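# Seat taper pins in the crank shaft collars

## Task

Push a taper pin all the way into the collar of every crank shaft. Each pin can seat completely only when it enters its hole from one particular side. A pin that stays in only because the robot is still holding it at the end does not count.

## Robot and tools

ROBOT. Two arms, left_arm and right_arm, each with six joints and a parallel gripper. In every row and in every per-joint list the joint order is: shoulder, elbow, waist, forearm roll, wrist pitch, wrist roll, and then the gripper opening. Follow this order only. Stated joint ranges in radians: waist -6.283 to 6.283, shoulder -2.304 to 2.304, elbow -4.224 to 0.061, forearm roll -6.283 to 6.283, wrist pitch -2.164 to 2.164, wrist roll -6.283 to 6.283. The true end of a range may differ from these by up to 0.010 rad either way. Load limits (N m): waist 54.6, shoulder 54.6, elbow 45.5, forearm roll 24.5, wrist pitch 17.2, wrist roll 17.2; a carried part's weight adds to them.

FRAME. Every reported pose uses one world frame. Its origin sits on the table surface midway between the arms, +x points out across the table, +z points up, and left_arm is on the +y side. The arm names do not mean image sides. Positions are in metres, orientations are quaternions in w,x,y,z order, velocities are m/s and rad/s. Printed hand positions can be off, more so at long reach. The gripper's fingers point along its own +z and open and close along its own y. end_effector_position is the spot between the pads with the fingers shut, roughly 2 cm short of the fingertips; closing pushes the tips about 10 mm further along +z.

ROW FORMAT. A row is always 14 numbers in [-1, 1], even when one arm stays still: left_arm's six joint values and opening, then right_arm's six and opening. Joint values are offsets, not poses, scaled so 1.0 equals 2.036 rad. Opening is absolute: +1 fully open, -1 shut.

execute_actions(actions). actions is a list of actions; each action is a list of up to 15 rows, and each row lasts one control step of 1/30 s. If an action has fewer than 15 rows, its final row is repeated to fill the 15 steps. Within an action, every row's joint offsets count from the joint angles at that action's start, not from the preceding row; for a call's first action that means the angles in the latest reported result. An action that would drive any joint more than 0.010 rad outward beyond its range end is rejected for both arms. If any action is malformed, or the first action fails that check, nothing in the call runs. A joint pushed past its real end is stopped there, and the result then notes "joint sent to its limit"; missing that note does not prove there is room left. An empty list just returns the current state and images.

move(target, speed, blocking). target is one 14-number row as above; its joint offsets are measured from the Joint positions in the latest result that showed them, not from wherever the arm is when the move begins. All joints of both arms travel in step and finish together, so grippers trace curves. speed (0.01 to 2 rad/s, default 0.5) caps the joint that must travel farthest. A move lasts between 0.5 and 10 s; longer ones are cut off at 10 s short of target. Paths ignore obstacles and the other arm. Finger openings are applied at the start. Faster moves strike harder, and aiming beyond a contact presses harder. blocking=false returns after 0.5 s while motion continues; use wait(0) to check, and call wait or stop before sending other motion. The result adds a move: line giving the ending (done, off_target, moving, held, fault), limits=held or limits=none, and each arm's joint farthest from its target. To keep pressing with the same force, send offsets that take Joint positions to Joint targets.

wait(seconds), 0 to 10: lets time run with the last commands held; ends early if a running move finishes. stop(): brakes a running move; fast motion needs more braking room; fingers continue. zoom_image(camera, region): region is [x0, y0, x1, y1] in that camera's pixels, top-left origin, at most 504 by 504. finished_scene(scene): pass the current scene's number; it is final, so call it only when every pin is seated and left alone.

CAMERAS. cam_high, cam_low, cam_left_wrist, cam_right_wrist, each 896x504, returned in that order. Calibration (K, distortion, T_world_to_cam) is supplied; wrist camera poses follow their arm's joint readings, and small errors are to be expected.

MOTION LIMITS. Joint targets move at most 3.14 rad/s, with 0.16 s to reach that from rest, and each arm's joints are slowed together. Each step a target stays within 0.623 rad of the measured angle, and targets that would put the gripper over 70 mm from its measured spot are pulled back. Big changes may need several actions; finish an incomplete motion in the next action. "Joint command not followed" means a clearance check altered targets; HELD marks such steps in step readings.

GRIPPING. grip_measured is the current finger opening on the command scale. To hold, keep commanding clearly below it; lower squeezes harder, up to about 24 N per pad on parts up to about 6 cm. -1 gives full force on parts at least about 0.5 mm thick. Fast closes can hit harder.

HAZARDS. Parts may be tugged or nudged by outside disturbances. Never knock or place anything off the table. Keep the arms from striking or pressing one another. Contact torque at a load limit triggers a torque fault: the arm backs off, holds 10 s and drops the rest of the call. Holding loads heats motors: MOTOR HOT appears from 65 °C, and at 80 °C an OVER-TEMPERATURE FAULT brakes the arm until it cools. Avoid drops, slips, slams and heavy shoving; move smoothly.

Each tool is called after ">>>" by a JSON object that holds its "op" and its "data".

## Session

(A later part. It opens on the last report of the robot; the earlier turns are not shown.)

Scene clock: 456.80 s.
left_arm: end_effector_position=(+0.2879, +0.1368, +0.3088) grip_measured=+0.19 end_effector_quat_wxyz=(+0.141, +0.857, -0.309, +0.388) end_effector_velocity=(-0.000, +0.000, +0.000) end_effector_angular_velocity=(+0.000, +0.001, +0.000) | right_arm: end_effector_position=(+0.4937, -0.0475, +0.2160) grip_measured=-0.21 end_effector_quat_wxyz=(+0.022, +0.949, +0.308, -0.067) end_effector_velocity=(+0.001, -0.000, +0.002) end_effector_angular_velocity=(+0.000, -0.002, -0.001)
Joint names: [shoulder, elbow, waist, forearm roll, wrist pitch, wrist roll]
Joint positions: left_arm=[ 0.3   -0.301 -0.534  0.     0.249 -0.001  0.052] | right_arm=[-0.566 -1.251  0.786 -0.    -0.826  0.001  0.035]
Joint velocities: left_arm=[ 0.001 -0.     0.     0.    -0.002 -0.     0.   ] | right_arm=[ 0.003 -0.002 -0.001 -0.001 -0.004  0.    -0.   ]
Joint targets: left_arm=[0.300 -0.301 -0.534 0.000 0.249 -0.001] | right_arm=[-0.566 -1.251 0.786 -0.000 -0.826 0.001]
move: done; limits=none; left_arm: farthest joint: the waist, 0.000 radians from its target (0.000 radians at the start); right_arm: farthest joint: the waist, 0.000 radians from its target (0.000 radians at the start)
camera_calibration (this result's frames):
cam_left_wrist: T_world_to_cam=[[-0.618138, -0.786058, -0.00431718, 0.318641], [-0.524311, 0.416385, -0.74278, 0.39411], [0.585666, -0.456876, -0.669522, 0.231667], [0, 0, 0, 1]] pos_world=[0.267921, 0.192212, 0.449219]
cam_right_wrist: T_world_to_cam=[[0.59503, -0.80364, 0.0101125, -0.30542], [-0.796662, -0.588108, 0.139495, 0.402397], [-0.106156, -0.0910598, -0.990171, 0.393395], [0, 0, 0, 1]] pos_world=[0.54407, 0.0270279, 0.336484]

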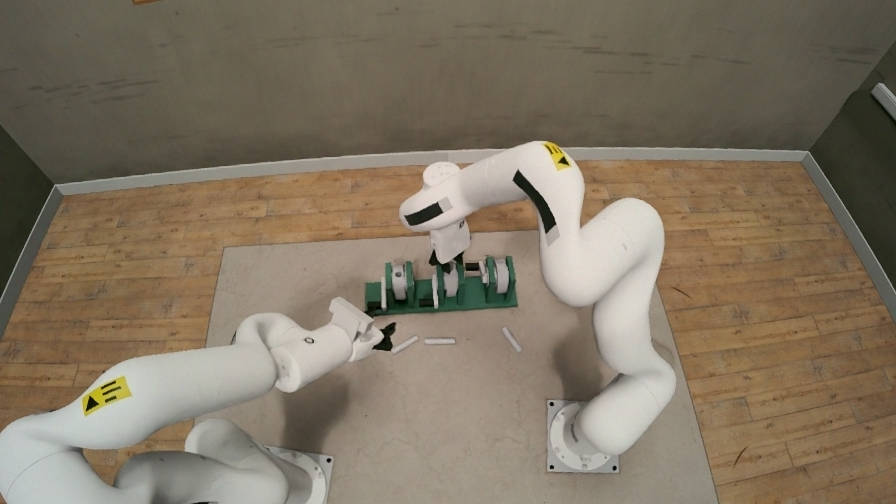

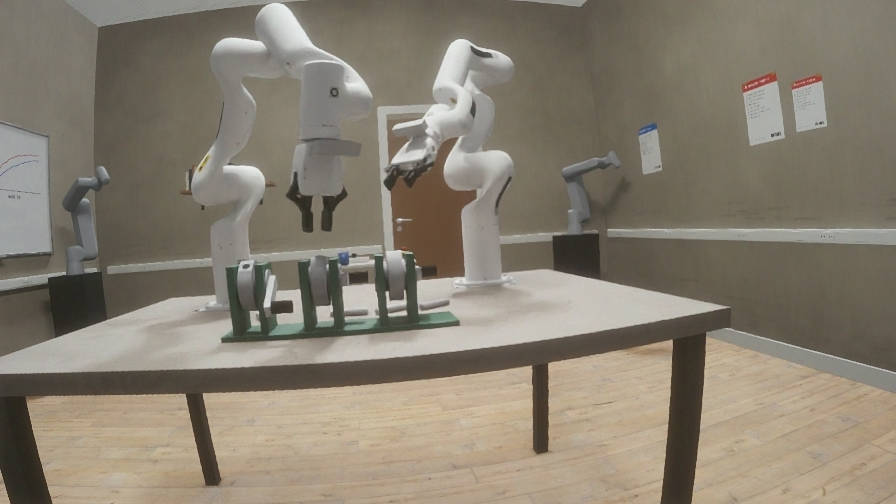

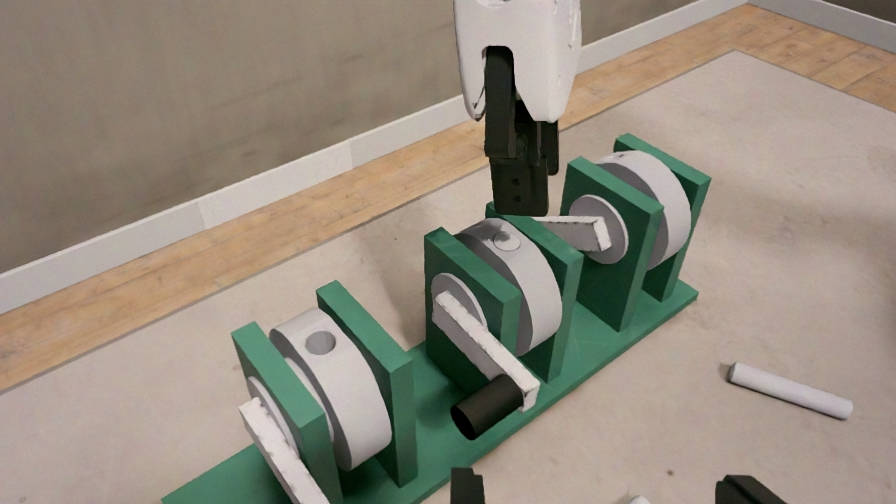

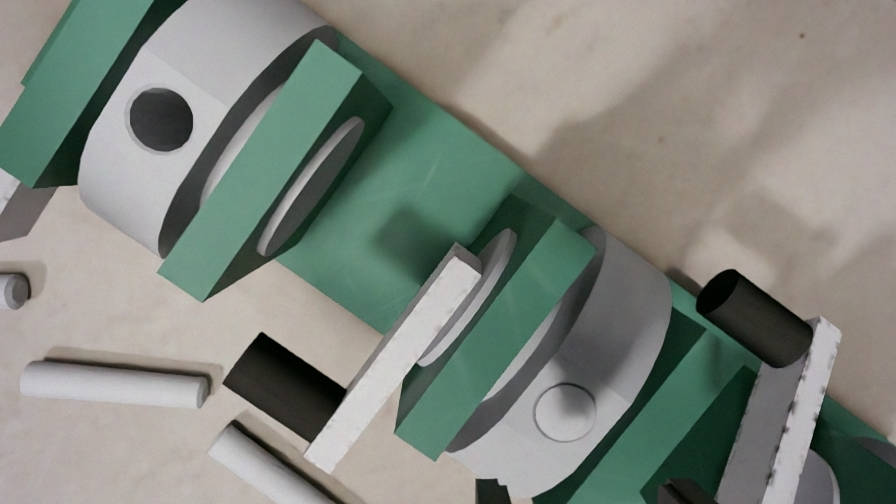

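>>> {"op": "move", "data": {"target": [0,0,0.15,0,0,0,0.2,-0.002,0.003,-0.0809,0,0.074,-0.5433,0.2]}}

>>> {"op": "move", "data": {"target": [0,0,0,0,0,0,0.2,-0.1073,0.0125,0,0,0.1198,0,0.2], "speed": 0.15}}

Scene clock: 488.30 s.
left_arm: end_effector_position=(+0.3558, +0.2497, +0.3088) grip_measured=+0.19 end_effector_quat_wxyz=(+0.080, +0.894, -0.176, +0.405) end_effector_velocity=(-0.000, +0.000, +0.000) end_effector_angular_velocity=(+0.000, -0.000, -0.000) | right_arm: end_effector_position=(+0.5713, -0.1113, +0.2088) grip_measured=+0.19 end_effector_quat_wxyz=(-0.000, +0.707, +0.707, -0.000) end_effector_velocity=(+0.001, -0.000, +0.000) end_effector_angular_velocity=(+0.001, -0.001, -0.000)
Joint names: [shoulder, elbow, waist, forearm roll, wrist pitch, wrist roll]
Joint positions: left_arm=[ 0.3   -0.301 -0.228  0.     0.249 -0.001  0.052] | right_arm=[-0.57  -1.245  0.621 -0.    -0.675 -1.105  0.052]
Joint velocities: left_arm=[ 0.     0.     0.     0.001  0.    -0.     0.   ] | right_arm=[ 0.    -0.    -0.001  0.     0.001 -0.001 -0.   ]
Joint targets: left_arm=[0.300 -0.301 -0.228 0.000 0.249 -0.001] | right_arm=[-0.570 -1.245 0.621 -0.000 -0.675 -1.105]
move: done; limits=none; left_arm: farthest joint: the waist, 0.000 radians from its target (0.305 radians at the start); right_arm: farthest joint: the waist, 0.000 radians from its target (0.165 radians at the start)
camera_calibration (this result's frames):
cam_left_wrist: T_world_to_cam=[[-0.353332, -0.935488, -0.00432053, 0.392442], [-0.625207, 0.23957, -0.74278, 0.462761], [0.695897, -0.259747, -0.669522, 0.155028], [0, 0, 0, 1]] pos_world=[0.3201, 0.296529, 0.449219]
cam_right_wrist: T_world_to_cam=[[0.999926, 0.00629948, 0.0104053, -0.544008], [0.00630917, -0.99998, -0.000899433, -0.0476127], [0.0103994, 0.000965016, -0.999945, 0.334387], [0, 0, 0, 1]] pos_world=[0.540791, -0.0445074, 0.339986]

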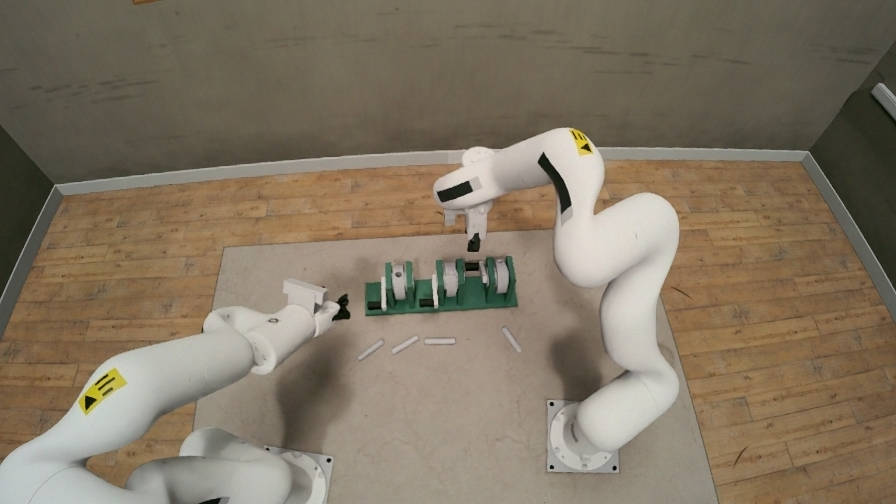

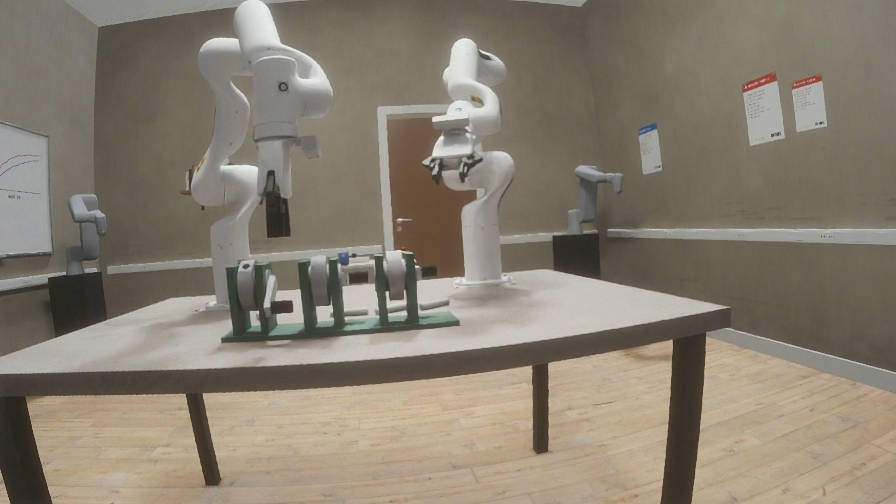

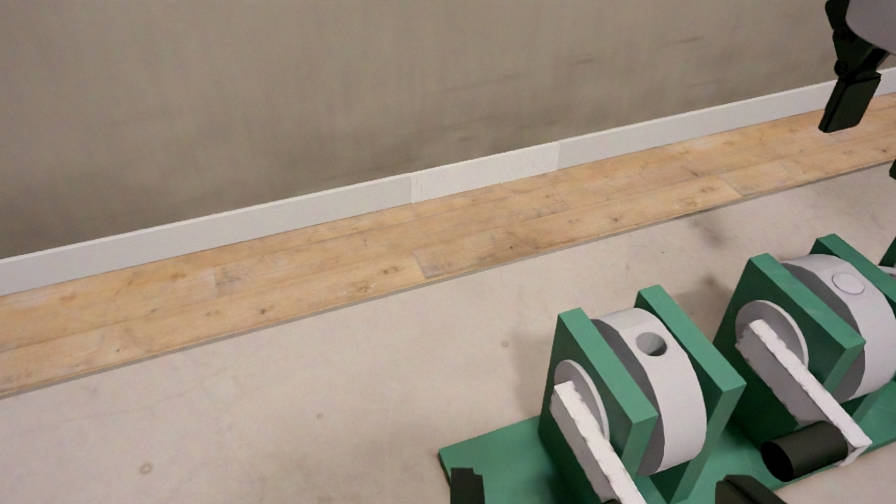

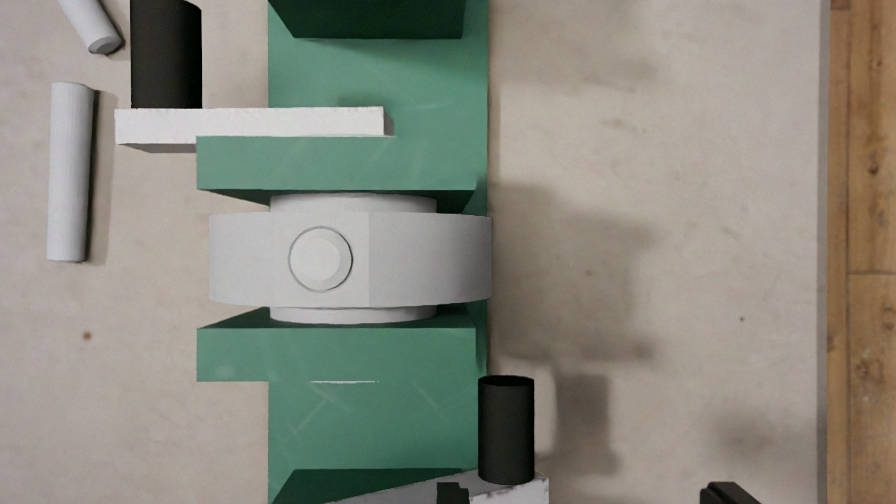

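Scene clock: 490.27 s.
left_arm: end_effector_position=(+0.3558, +0.2497, +0.3088) grip_measured=+0.19 end_effector_quat_wxyz=(+0.080, +0.894, -0.176, +0.405) end_effector_velocity=(-0.000, +0.000, -0.000) end_effector_angular_velocity=(-0.000, +0.002, +0.001) | right_arm: end_effector_position=(+0.5689, -0.1125, +0.0701) grip_measured=+0.19 end_effector_quat_wxyz=(-0.000, +0.707, +0.707, -0.000) end_effector_velocity=(-0.001, -0.000, -0.001) end_effector_angular_velocity=(-0.001, +0.001, +0.002)
Joint names: [shoulder, elbow, waist, forearm roll, wrist pitch, wrist roll]
Joint positions: left_arm=[ 0.3   -0.301 -0.228  0.     0.249 -0.001  0.052] | right_arm=[-0.788 -1.22   0.621 -0.    -0.431 -1.105  0.052]
Joint velocities: left_arm=[-0.     0.    -0.    -0.002 -0.001  0.     0.   ] | right_arm=[-0.     0.001  0.    -0.     0.    -0.001 -0.   ]
Joint targets: left_arm=[0.300 -0.301 -0.228 0.000 0.249 -0.001] | right_arm=[-0.789 -1.219 0.621 -0.000 -0.431 -1.105]
move: done; limits=none; left_arm: farthest joint: the waist, 0.000 radians from its target (0.000 radians at the start); right_arm: farthest joint: the waist, 0.000 radians from its target (0.000 radians at the start)
camera_calibration (this result's frames):
cam_left_wrist: T_world_to_cam=[[-0.353332, -0.935488, -0.00432057, 0.392442], [-0.625207, 0.23957, -0.74278, 0.462761], [0.695897, -0.259747, -0.669522, 0.155028], [0, 0, 0, 1]] pos_world=[0.3201, 0.296529, 0.449219]
cam_right_wrist: T_world_to_cam=[[0.999922, 0.00629567, 0.0107873, -0.540127], [0.00630783, -0.99998, -0.00109361, -0.0489382], [0.0107802, 0.00116157, -0.999941, 0.195574], [0, 0, 0, 1]] pos_world=[0.538285, -0.0457639, 0.201336]

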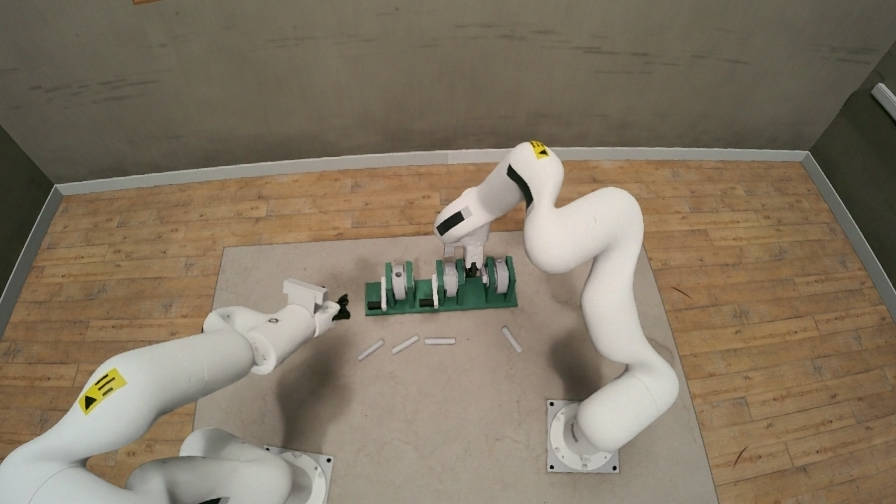

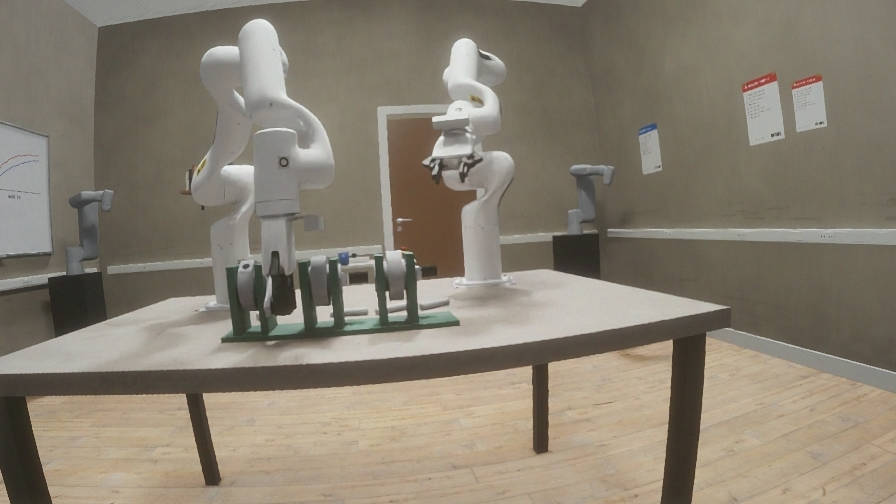

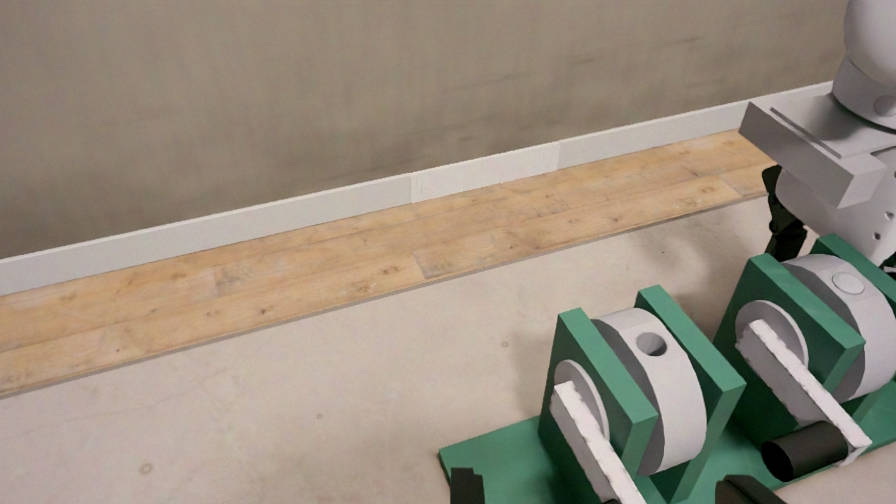

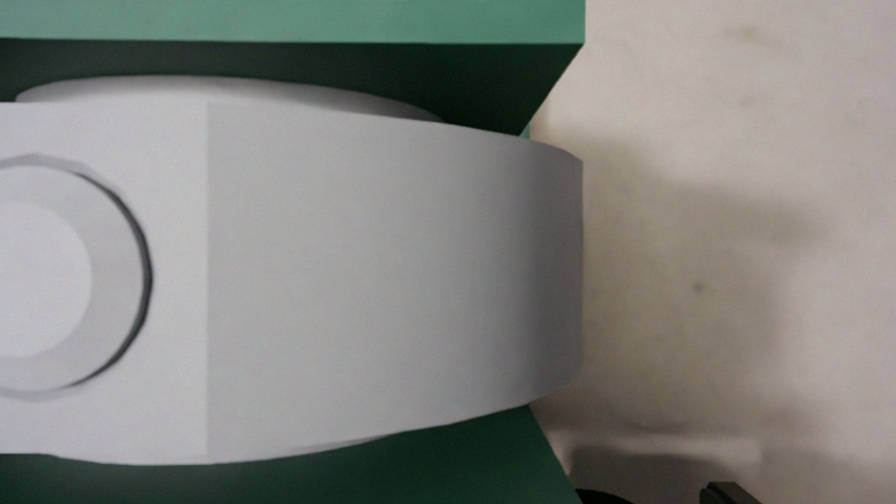

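>>> {"op": "execute_actions", "data": {"actions": [[[0,0,0,0,0,0,0.2,0,0,0,0,0,0,-0.3]],[[0,0,0,0,0,0,0.2,0,0,0,0,0,0,-0.7]],[[0,0,0,0,0,0,0.2,0,0,0,0,0,0,-0.7]],[[0,0,0,0,0,0,0.2,0.0237,-0.0116,-0.0037,0,-0.0353,-0.0037,-0.7]],[[0,0,0,0,0,0,0.2,0.0384,0.0142,0.0037,0,-0.0242,0.0037,-0.7]],[[0,0,0,0,0,0,0.2,0.0443,0.0355,0.0102,0,-0.0088,0.0102,-0.7]],[[0,0,0,0,0,0,0.2,0.0396,0.0482,0.0157,0,0.0086,0.0157,-0.7]],[[0,0,0,0,0,0,0.2,0.0227,0.0484,0.0176,0,0.0257,0.0176,-0.7]],[[0,0,0,0,0,0,0.2,-0.0032,0.0355,0.0143,0,0.0387,0.0143,-0.7]],[[0,0,0,0,0,0,0.2,-0.0301,0.0121,0.0056,0,0.0422,0.0056,-0.7]],[[0,0,0,0,0,0,0.2,0,0,0,0,0,0,0.2]],[[0,0,0,0,0,0,0.2,0,0,0,0,0,0,0.2]]]}}

>>> {"op": "move", "data": {"target": [0,0,0,0,0,0,0.2,0.14,-0.03,0,0,-0.17,0,0.2], "speed": 0.3}}

>>> {"op": "move", "data": {"target": [0,0,0,0,0,0,0.2,0,0,0,0,0,1,0], "speed": 1}}

Scene clock: 521.50 s.
left_arm: end_effector_position=(+0.3558, +0.2497, +0.3088) grip_measured=+0.19 end_effector_quat_wxyz=(+0.080, +0.894, -0.176, +0.405) end_effector_velocity=(-0.000, -0.001, -0.000) end_effector_angular_velocity=(+0.000, +0.000, -0.001) | right_arm: end_effector_position=(+0.4317, -0.1130, +0.1054) grip_measured=+0.19 end_effector_quat_wxyz=(-0.001, +0.707, +0.707, -0.002) end_effector_velocity=(+0.000, +0.000, +0.000) end_effector_angular_velocity=(+0.000, -0.000, +0.000)
Joint names: [shoulder, elbow, waist, forearm roll, wrist pitch, wrist roll]
Joint positions: left_arm=[ 0.3   -0.301 -0.228  0.     0.249 -0.001  0.052] | right_arm=[-0.515 -0.848  0.751  0.001 -0.337 -0.976  0.052]
Joint velocities: left_arm=[-0.001  0.    -0.001  0.     0.001  0.     0.   ] | right_arm=[-0.    -0.001  0.     0.     0.    -0.     0.   ]
Joint targets: left_arm=[0.300 -0.301 -0.228 0.000 0.249 -0.001] | right_arm=[-0.515 -0.848 0.751 0.001 -0.337 -0.976]
Step readings (joint positions; steps 1 to 15: 1st action; 16 to 30: 2nd action; 31 to 45: 3rd action; 46 to 60: 4th action; 61 to 75: 5th action; 76 to 90: 6th action; 91 to 105: 7th action; 106 to 120: 8th action; 121 to 135: 9th action; 136 to 150: 10th action; 151 to 165: 11th action; 166 to 180: 12th action):
0: left_arm=[0.300 -0.301 -0.228 0.000 0.249 -0.001] | right_arm=[-0.789 -1.219 0.621 -0.000 -0.431 -1.105]
1: left_arm=[0.300 -0.301 -0.228 0.000 0.249 -0.001] | right_arm=[-0.789 -1.219 0.621 -0.000 -0.431 -1.105]
2: left_arm=[0.300 -0.301 -0.228 0.000 0.249 -0.001] | right_arm=[-0.789 -1.219 0.621 -0.000 -0.431 -1.105]
4: left_arm=[0.300 -0.301 -0.228 0.000 0.249 -0.001] | right_arm=[-0.788 -1.220 0.621 -0.000 -0.431 -1.105]
8: left_arm=[0.300 -0.301 -0.228 0.000 0.249 -0.001] | right_arm=[-0.788 -1.220 0.621 -0.000 -0.431 -1.105]
15: left_arm=[0.300 -0.301 -0.228 0.000 0.249 -0.001] | right_arm=[-0.788 -1.220 0.621 -0.000 -0.431 -1.105]
16: left_arm=[0.300 -0.301 -0.228 0.000 0.249 -0.001] | right_arm=[-0.788 -1.220 0.621 0.000 -0.432 -1.105]
17: left_arm=[0.300 -0.301 -0.228 0.000 0.249 -0.001] | right_arm=[-0.788 -1.219 0.622 0.000 -0.433 -1.105]
19: left_arm=[0.300 -0.301 -0.228 0.000 0.249 -0.001] | right_arm=[-0.788 -1.219 0.622 0.000 -0.433 -1.105]
23: left_arm=[0.300 -0.301 -0.228 0.000 0.249 -0.001] | right_arm=[-0.788 -1.219 0.622 0.000 -0.433 -1.105]
30: left_arm=[0.300 -0.301 -0.228 0.000 0.249 -0.001] | right_arm=[-0.788 -1.219 0.622 0.000 -0.433 -1.105]
31: left_arm=[0.300 -0.301 -0.228 0.000 0.249 -0.001] | right_arm=[-0.788 -1.219 0.622 0.000 -0.433 -1.105]
32: left_arm=[0.300 -0.301 -0.228 0.000 0.249 -0.001] | right_arm=[-0.788 -1.219 0.622 0.000 -0.433 -1.105]
34: left_arm=[0.300 -0.301 -0.228 0.000 0.249 -0.001] | right_arm=[-0.788 -1.219 0.622 0.000 -0.433 -1.105]
38: left_arm=[0.300 -0.301 -0.228 0.000 0.249 -0.001] | right_arm=[-0.788 -1.219 0.622 0.000 -0.433 -1.105]
45: left_arm=[0.300 -0.301 -0.228 0.000 0.249 -0.001] | right_arm=[-0.788 -1.219 0.622 0.000 -0.433 -1.105]
46: left_arm=[0.300 -0.301 -0.228 0.000 0.249 -0.001] | right_arm=[-0.788 -1.219 0.622 0.000 -0.433 -1.105]
47: left_arm=[0.300 -0.301 -0.228 0.000 0.249 -0.001] | right_arm=[-0.785 -1.221 0.621 0.000 -0.438 -1.106]
49: left_arm=[0.300 -0.301 -0.228 0.000 0.249 -0.001] | right_arm=[-0.757 -1.236 0.615 -0.001 -0.477 -1.110]
53: left_arm=[0.300 -0.301 -0.228 0.000 0.249 -0.001] | right_arm=[-0.740 -1.243 0.614 0.000 -0.505 -1.112]
60: left_arm=[0.300 -0.301 -0.228 0.000 0.249 -0.001] | right_arm=[-0.740 -1.243 0.614 0.000 -0.504 -1.112]
61: left_arm=[0.300 -0.301 -0.228 0.000 0.249 -0.001] | right_arm=[-0.740 -1.242 0.614 0.000 -0.505 -1.112]
62: left_arm=[0.300 -0.301 -0.228 0.000 0.249 -0.001] | right_arm=[-0.735 -1.240 0.615 0.000 -0.506 -1.111]
64: left_arm=[0.300 -0.301 -0.228 0.000 0.249 -0.001] | right_arm=[-0.689 -1.225 0.618 -0.001 -0.532 -1.107]
68: left_arm=[0.300 -0.301 -0.228 0.000 0.249 -0.001] | right_arm=[-0.663 -1.213 0.622 0.000 -0.554 -1.105]
75: left_arm=[0.300 -0.301 -0.228 0.000 0.249 -0.001] | right_arm=[-0.663 -1.214 0.622 0.000 -0.554 -1.105]
76: left_arm=[0.300 -0.301 -0.228 0.000 0.249 -0.001] | right_arm=[-0.663 -1.213 0.622 0.000 -0.553 -1.105]
77: left_arm=[0.300 -0.301 -0.228 0.000 0.249 -0.001] | right_arm=[-0.657 -1.208 0.623 0.000 -0.553 -1.103]
79: left_arm=[0.300 -0.301 -0.228 0.000 0.249 -0.001] | right_arm=[-0.607 -1.170 0.634 -0.000 -0.561 -1.092]
83: left_arm=[0.300 -0.301 -0.228 0.000 0.249 -0.001] | right_arm=[-0.574 -1.141 0.643 0.001 -0.572 -1.084]
90: left_arm=[0.300 -0.301 -0.228 0.000 0.249 -0.001] | right_arm=[-0.573 -1.141 0.643 0.001 -0.572 -1.084]
91: left_arm=[0.300 -0.301 -0.228 0.000 0.249 -0.001] | right_arm=[-0.573 -1.140 0.643 0.001 -0.571 -1.084]
92: left_arm=[0.300 -0.301 -0.228 0.000 0.249 -0.001] | right_arm=[-0.568 -1.134 0.645 0.000 -0.568 -1.081]
94: left_arm=[0.300 -0.301 -0.228 0.000 0.249 -0.001] | right_arm=[-0.525 -1.084 0.660 -0.000 -0.558 -1.065]
98: left_arm=[0.300 -0.301 -0.228 0.000 0.249 -0.001] | right_arm=[-0.494 -1.043 0.675 0.000 -0.552 -1.052]
105: left_arm=[0.300 -0.301 -0.228 0.000 0.249 -0.001] | right_arm=[-0.494 -1.043 0.675 0.001 -0.553 -1.052]
106: left_arm=[0.300 -0.301 -0.228 0.000 0.249 -0.001] | right_arm=[-0.493 -1.042 0.675 0.001 -0.553 -1.052]
107: left_arm=[0.300 -0.301 -0.228 0.000 0.249 -0.001] | right_arm=[-0.490 -1.036 0.677 0.000 -0.549 -1.049]
109: left_arm=[0.300 -0.301 -0.228 0.000 0.249 -0.001] | right_arm=[-0.464 -0.986 0.694 -0.000 -0.523 -1.031]
113: left_arm=[0.300 -0.301 -0.228 0.000 0.249 -0.001] | right_arm=[-0.447 -0.946 0.710 -0.000 -0.500 -1.017]
120: left_arm=[0.300 -0.301 -0.228 0.000 0.249 -0.001] | right_arm=[-0.447 -0.945 0.710 0.000 -0.500 -1.016]
121: left_arm=[0.300 -0.301 -0.228 0.000 0.249 -0.001] | right_arm=[-0.447 -0.945 0.710 0.000 -0.500 -1.016]
122: left_arm=[0.300 -0.301 -0.228 0.000 0.249 -0.001] | right_arm=[-0.447 -0.939 0.712 0.000 -0.493 -1.013]
124: left_arm=[0.300 -0.301 -0.228 0.000 0.249 -0.001] | right_arm=[-0.449 -0.898 0.729 0.000 -0.452 -0.997]
128: left_arm=[0.300 -0.301 -0.228 0.000 0.249 -0.001] | right_arm=[-0.454 -0.874 0.738 -0.000 -0.420 -0.988]
135: left_arm=[0.300 -0.301 -0.228 0.000 0.249 -0.001] | right_arm=[-0.454 -0.874 0.739 0.000 -0.420 -0.987]
136: left_arm=[0.300 -0.301 -0.228 0.000 0.249 -0.001] | right_arm=[-0.454 -0.874 0.739 0.000 -0.420 -0.987]
137: left_arm=[0.300 -0.301 -0.228 0.000 0.249 -0.001] | right_arm=[-0.458 -0.872 0.739 0.000 -0.414 -0.986]
139: left_arm=[0.300 -0.301 -0.228 0.000 0.249 -0.001] | right_arm=[-0.491 -0.858 0.746 0.000 -0.369 -0.980]
143: left_arm=[0.300 -0.301 -0.228 0.000 0.249 -0.001] | right_arm=[-0.514 -0.851 0.749 0.000 -0.335 -0.976]
150: left_arm=[0.300 -0.301 -0.228 0.000 0.249 -0.001] | right_arm=[-0.515 -0.848 0.751 0.001 -0.337 -0.976]
151: left_arm=[0.300 -0.301 -0.228 0.000 0.249 -0.001] | right_arm=[-0.515 -0.848 0.751 0.001 -0.337 -0.976]
152: left_arm=[0.300 -0.301 -0.228 0.000 0.249 -0.001] | right_arm=[-0.515 -0.848 0.751 0.001 -0.337 -0.976]
154: left_arm=[0.300 -0.301 -0.228 0.000 0.249 -0.001] | right_arm=[-0.515 -0.848 0.751 0.001 -0.338 -0.976]
158: left_arm=[0.300 -0.301 -0.228 0.000 0.249 -0.001] | right_arm=[-0.515 -0.848 0.751 0.001 -0.338 -0.976]
165: left_arm=[0.300 -0.301 -0.228 0.000 0.249 -0.001] | right_arm=[-0.515 -0.848 0.751 0.001 -0.337 -0.976]
166: left_arm=[0.300 -0.301 -0.228 0.000 0.249 -0.001] | right_arm=[-0.515 -0.848 0.751 0.001 -0.337 -0.976]
167: left_arm=[0.300 -0.301 -0.228 0.000 0.249 -0.001] | right_arm=[-0.515 -0.848 0.751 0.001 -0.337 -0.976]
169: left_arm=[0.300 -0.301 -0.228 0.000 0.249 -0.001] | right_arm=[-0.515 -0.848 0.751 0.001 -0.337 -0.976]
173: left_arm=[0.300 -0.301 -0.228 0.000 0.249 -0.001] | right_arm=[-0.515 -0.848 0.751 0.001 -0.337 -0.976]
180: Joint positions above
camera_calibration (this result's frames):
cam_left_wrist: T_world_to_cam=[[-0.353333, -0.935488, -0.00432096, 0.392442], [-0.625207, 0.239571, -0.74278, 0.462761], [0.695897, -0.259747, -0.669521, 0.155028], [0, 0, 0, 1]] pos_world=[0.3201, 0.296529, 0.44922]
cam_right_wrist: T_world_to_cam=[[0.999954, 0.00643029, 0.00717778, -0.402951], [0.006423, -0.999979, 0.00103887, -0.0487981], [0.0071843, -0.000992714, -0.999974, 0.233624], [0, 0, 0, 1]] pos_world=[0.401567, -0.0459741, 0.23656]

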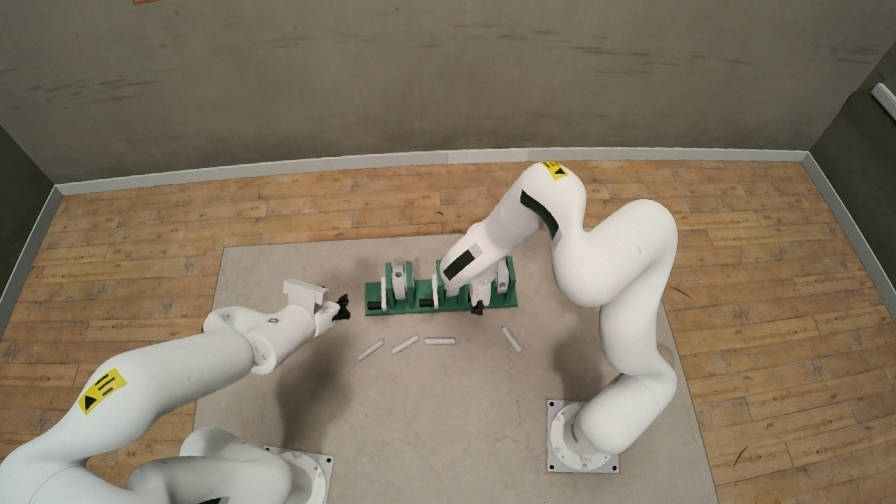

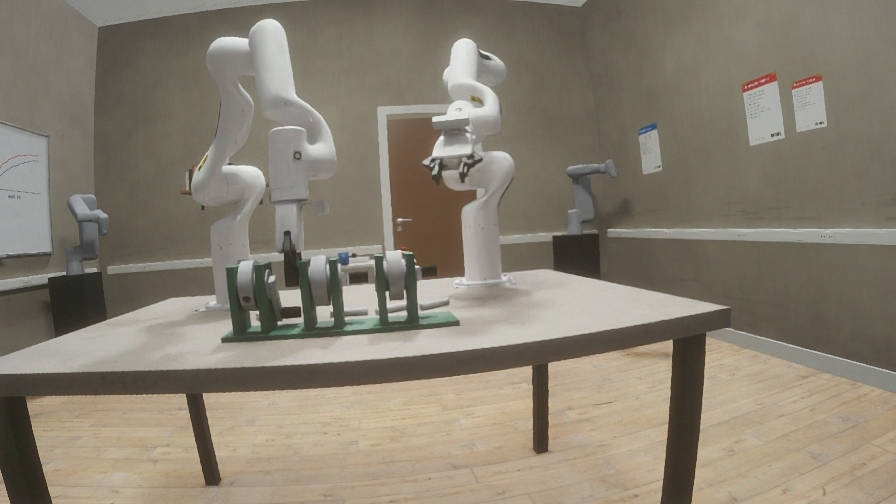

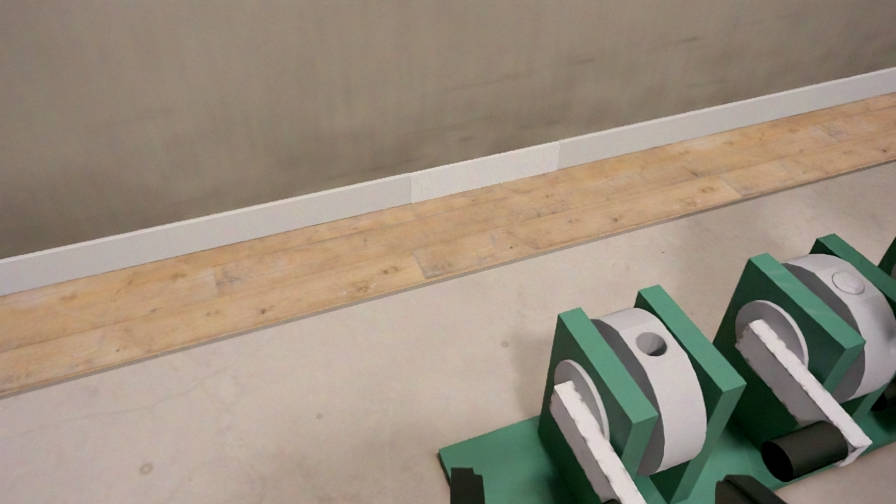

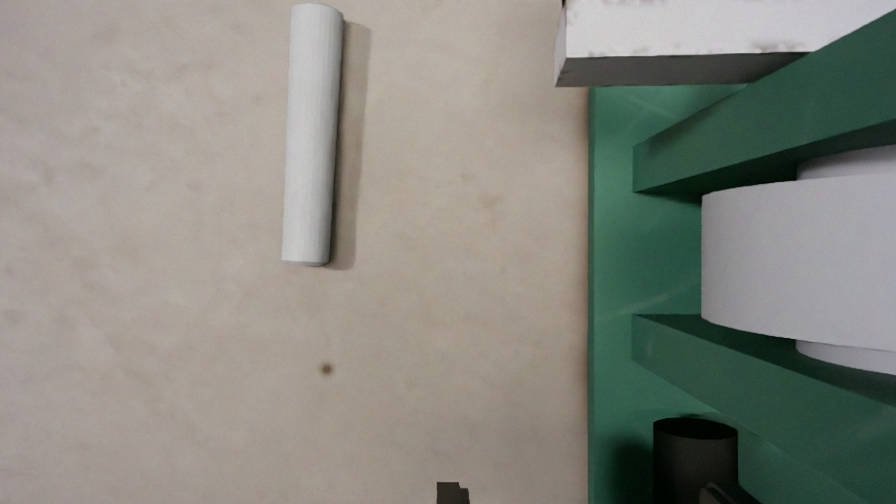

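Scene clock: 523.03 s.
left_arm: end_effector_position=(+0.3558, +0.2497, +0.3088) grip_measured=+0.19 end_effector_quat_wxyz=(+0.080, +0.894, -0.176, +0.405) end_effector_velocity=(-0.000, +0.000, -0.001) end_effector_angular_velocity=(+0.001, +0.002, +0.000) | right_arm: end_effector_position=(+0.4316, -0.1130, +0.2617) grip_measured=+0.19 end_effector_quat_wxyz=(-0.001, +0.707, +0.707, -0.002) end_effector_velocity=(+0.001, +0.000, +0.001) end_effector_angular_velocity=(+0.002, -0.003, -0.001)
Joint names: [shoulder, elbow, waist, forearm roll, wrist pitch, wrist roll]
Joint positions: left_arm=[ 0.3   -0.301 -0.228  0.     0.249 -0.001  0.052] | right_arm=[-0.23  -0.909  0.751  0.001 -0.683 -0.976  0.052]
Joint velocities: left_arm=[-0.001 -0.     0.001  0.001 -0.001 -0.    -0.   ] | right_arm=[ 0.001 -0.002 -0.001 -0.     0.001  0.    -0.   ]
Joint targets: left_arm=[0.300 -0.301 -0.228 0.000 0.249 -0.001] | right_arm=[-0.230 -0.909 0.751 0.001 -0.684 -0.976]
move: done; limits=none; left_arm: farthest joint: the waist, 0.000 radians from its target (0.000 radians at the start); right_arm: farthest joint: the waist, 0.000 radians from its target (0.000 radians at the start)
camera_calibration (this result's frames):
cam_left_wrist: T_world_to_cam=[[-0.353333, -0.935488, -0.00432094, 0.392442], [-0.625207, 0.239571, -0.74278, 0.462761], [0.695897, -0.259747, -0.669521, 0.155028], [0, 0, 0, 1]] pos_world=[0.3201, 0.296529, 0.44922]
cam_right_wrist: T_world_to_cam=[[0.999957, 0.0065677, 0.00656023, -0.403827], [0.00656023, -0.999978, 0.00116007, -0.0490282], [0.0065677, -0.00111698, -0.999978, 0.390152], [0, 0, 0, 1]] pos_world=[0.401569, -0.0459391, 0.392849]

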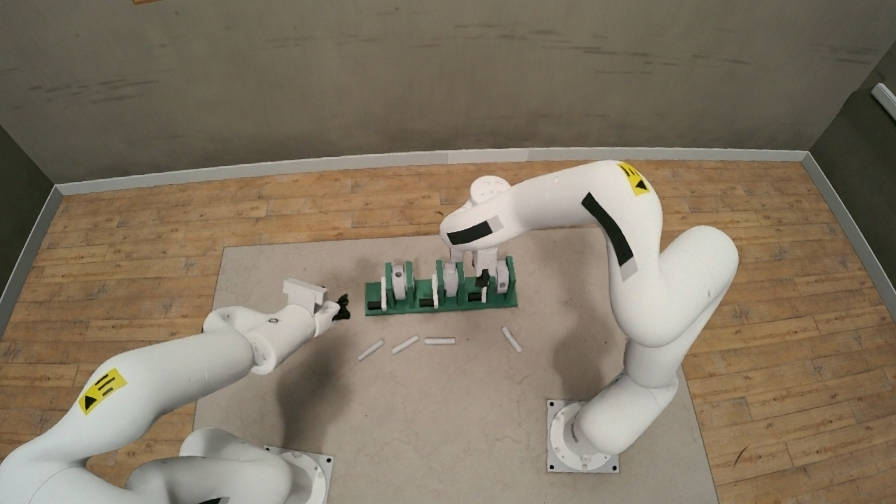

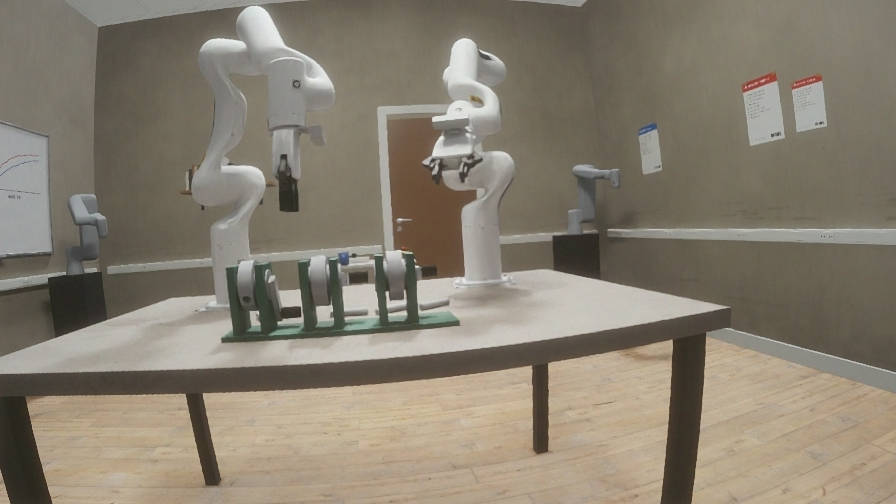

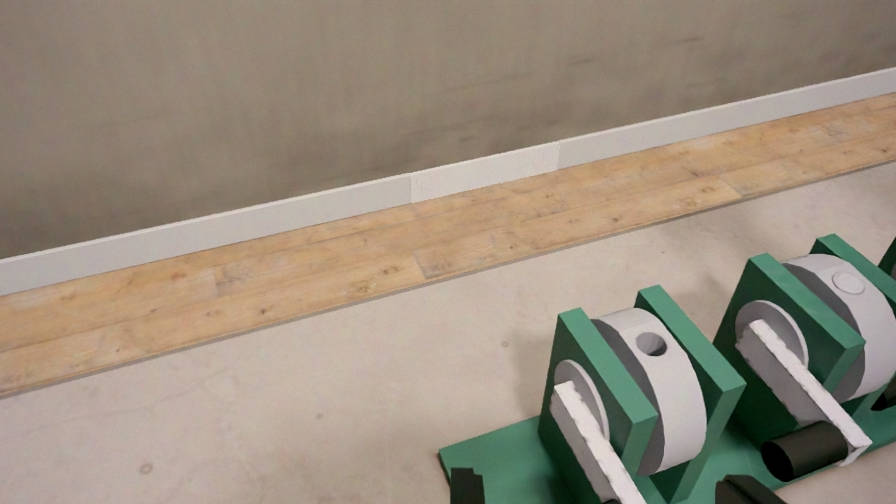

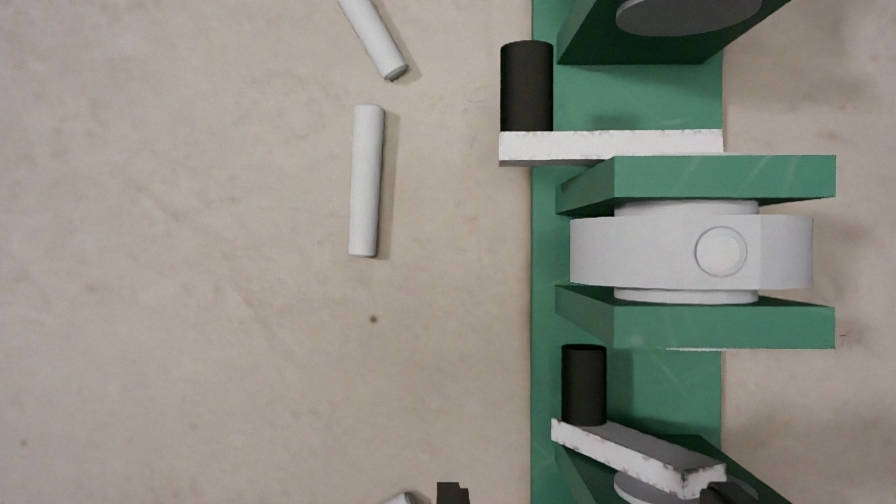

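Scene clock: 525.63 s.
left_arm: end_effector_position=(+0.3558, +0.2497, +0.3088) grip_measured=+0.19 end_effector_quat_wxyz=(+0.080, +0.894, -0.176, +0.405) end_effector_velocity=(+0.000, +0.000, +0.001) end_effector_angular_velocity=(-0.001, -0.002, +0.001) | right_arm: end_effector_position=(+0.4316, -0.1130, +0.2617) grip_measured=-0.01 end_effector_quat_wxyz=(+0.002, +0.973, -0.231, -0.002) end_effector_velocity=(+0.000, -0.000, +0.000) end_effector_angular_velocity=(+0.000, -0.001, -0.001)
Joint names: [shoulder, elbow, waist, forearm roll, wrist pitch, wrist roll]
Joint positions: left_arm=[ 0.3   -0.301 -0.228  0.     0.249 -0.001  0.052] | right_arm=[-0.23  -0.909  0.751  0.001 -0.683  1.059  0.044]
Joint velocities: left_arm=[ 0.001 -0.     0.    -0.001  0.001  0.     0.   ] | right_arm=[ 0.     0.    -0.001 -0.     0.001  0.     0.   ]
Joint targets: left_arm=[0.300 -0.301 -0.228 0.000 0.249 -0.001] | right_arm=[-0.230 -0.909 0.751 0.001 -0.683 1.060]
move: done; limits=none; left_arm: farthest joint: the waist, 0.000 radians from its target (0.000 radians at the start); right_arm: farthest joint: the waist, 0.000 radians from its target (0.000 radians at the start)
camera_calibration (this result's frames):
cam_left_wrist: T_world_to_cam=[[-0.353332, -0.935488, -0.00432089, 0.392442], [-0.625207, 0.23957, -0.74278, 0.462761], [0.695897, -0.259747, -0.669521, 0.155028], [0, 0, 0, 1]] pos_world=[0.3201, 0.296529, 0.44922]
cam_right_wrist: T_world_to_cam=[[-0.442156, -0.896808, 0.0152555, 0.114227], [-0.8969, 0.442231, 0.00170863, 0.503755], [-0.00827878, -0.0129272, -0.999882, 0.3952], [0, 0, 0, 1]] pos_world=[0.505596, -0.115227, 0.392551]

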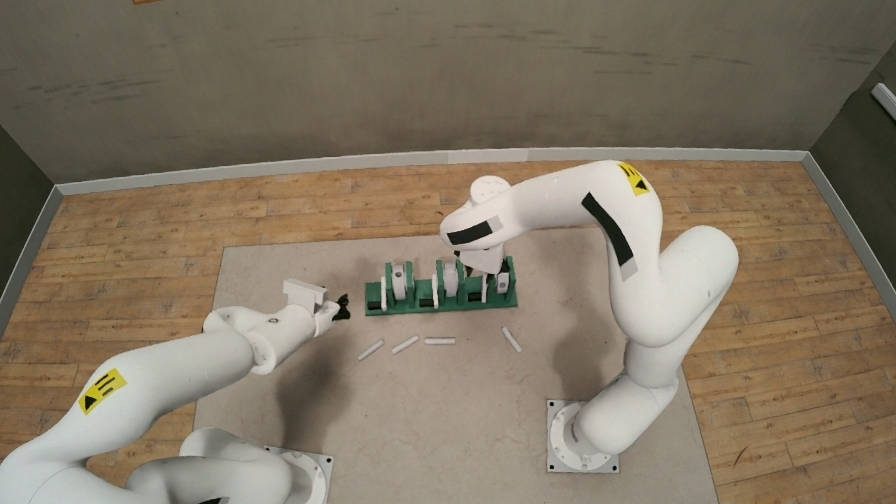

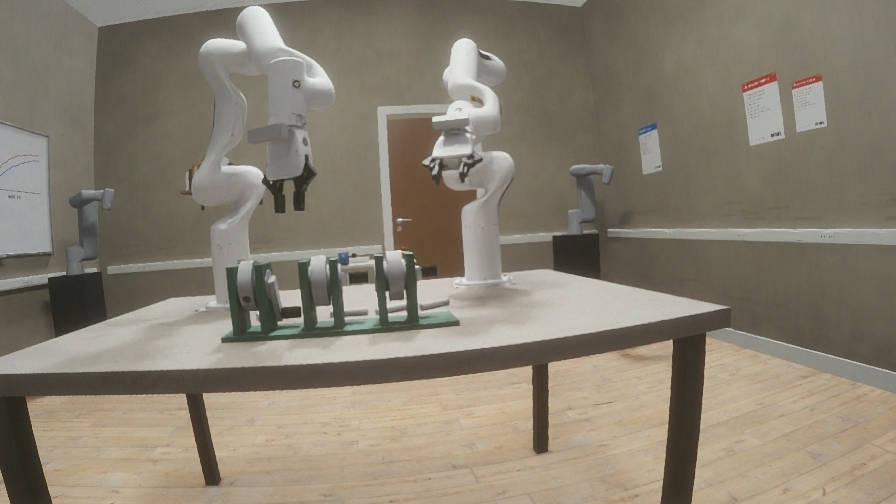

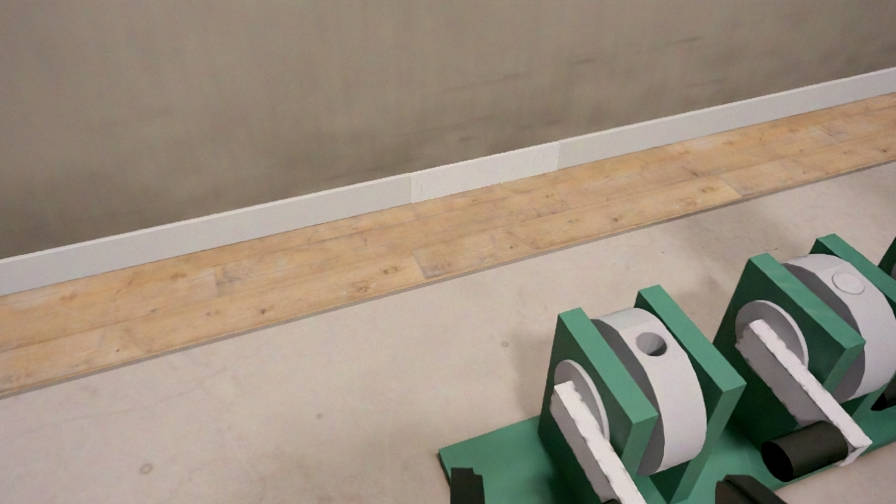

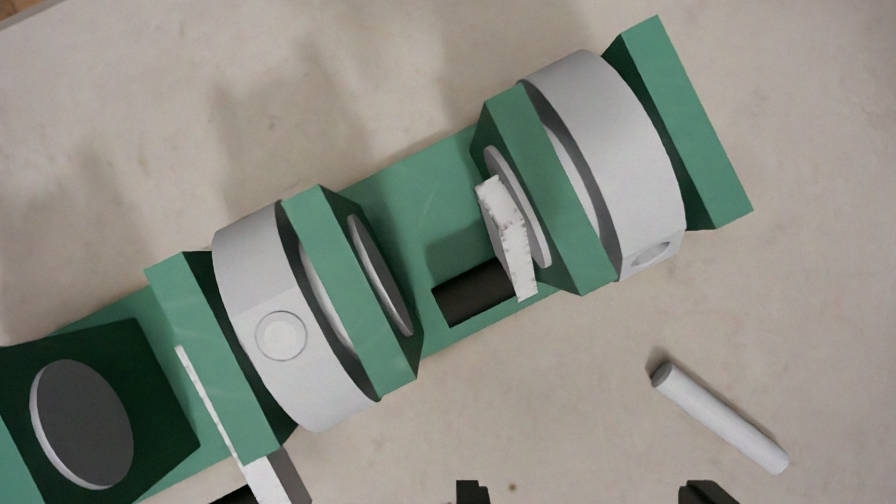

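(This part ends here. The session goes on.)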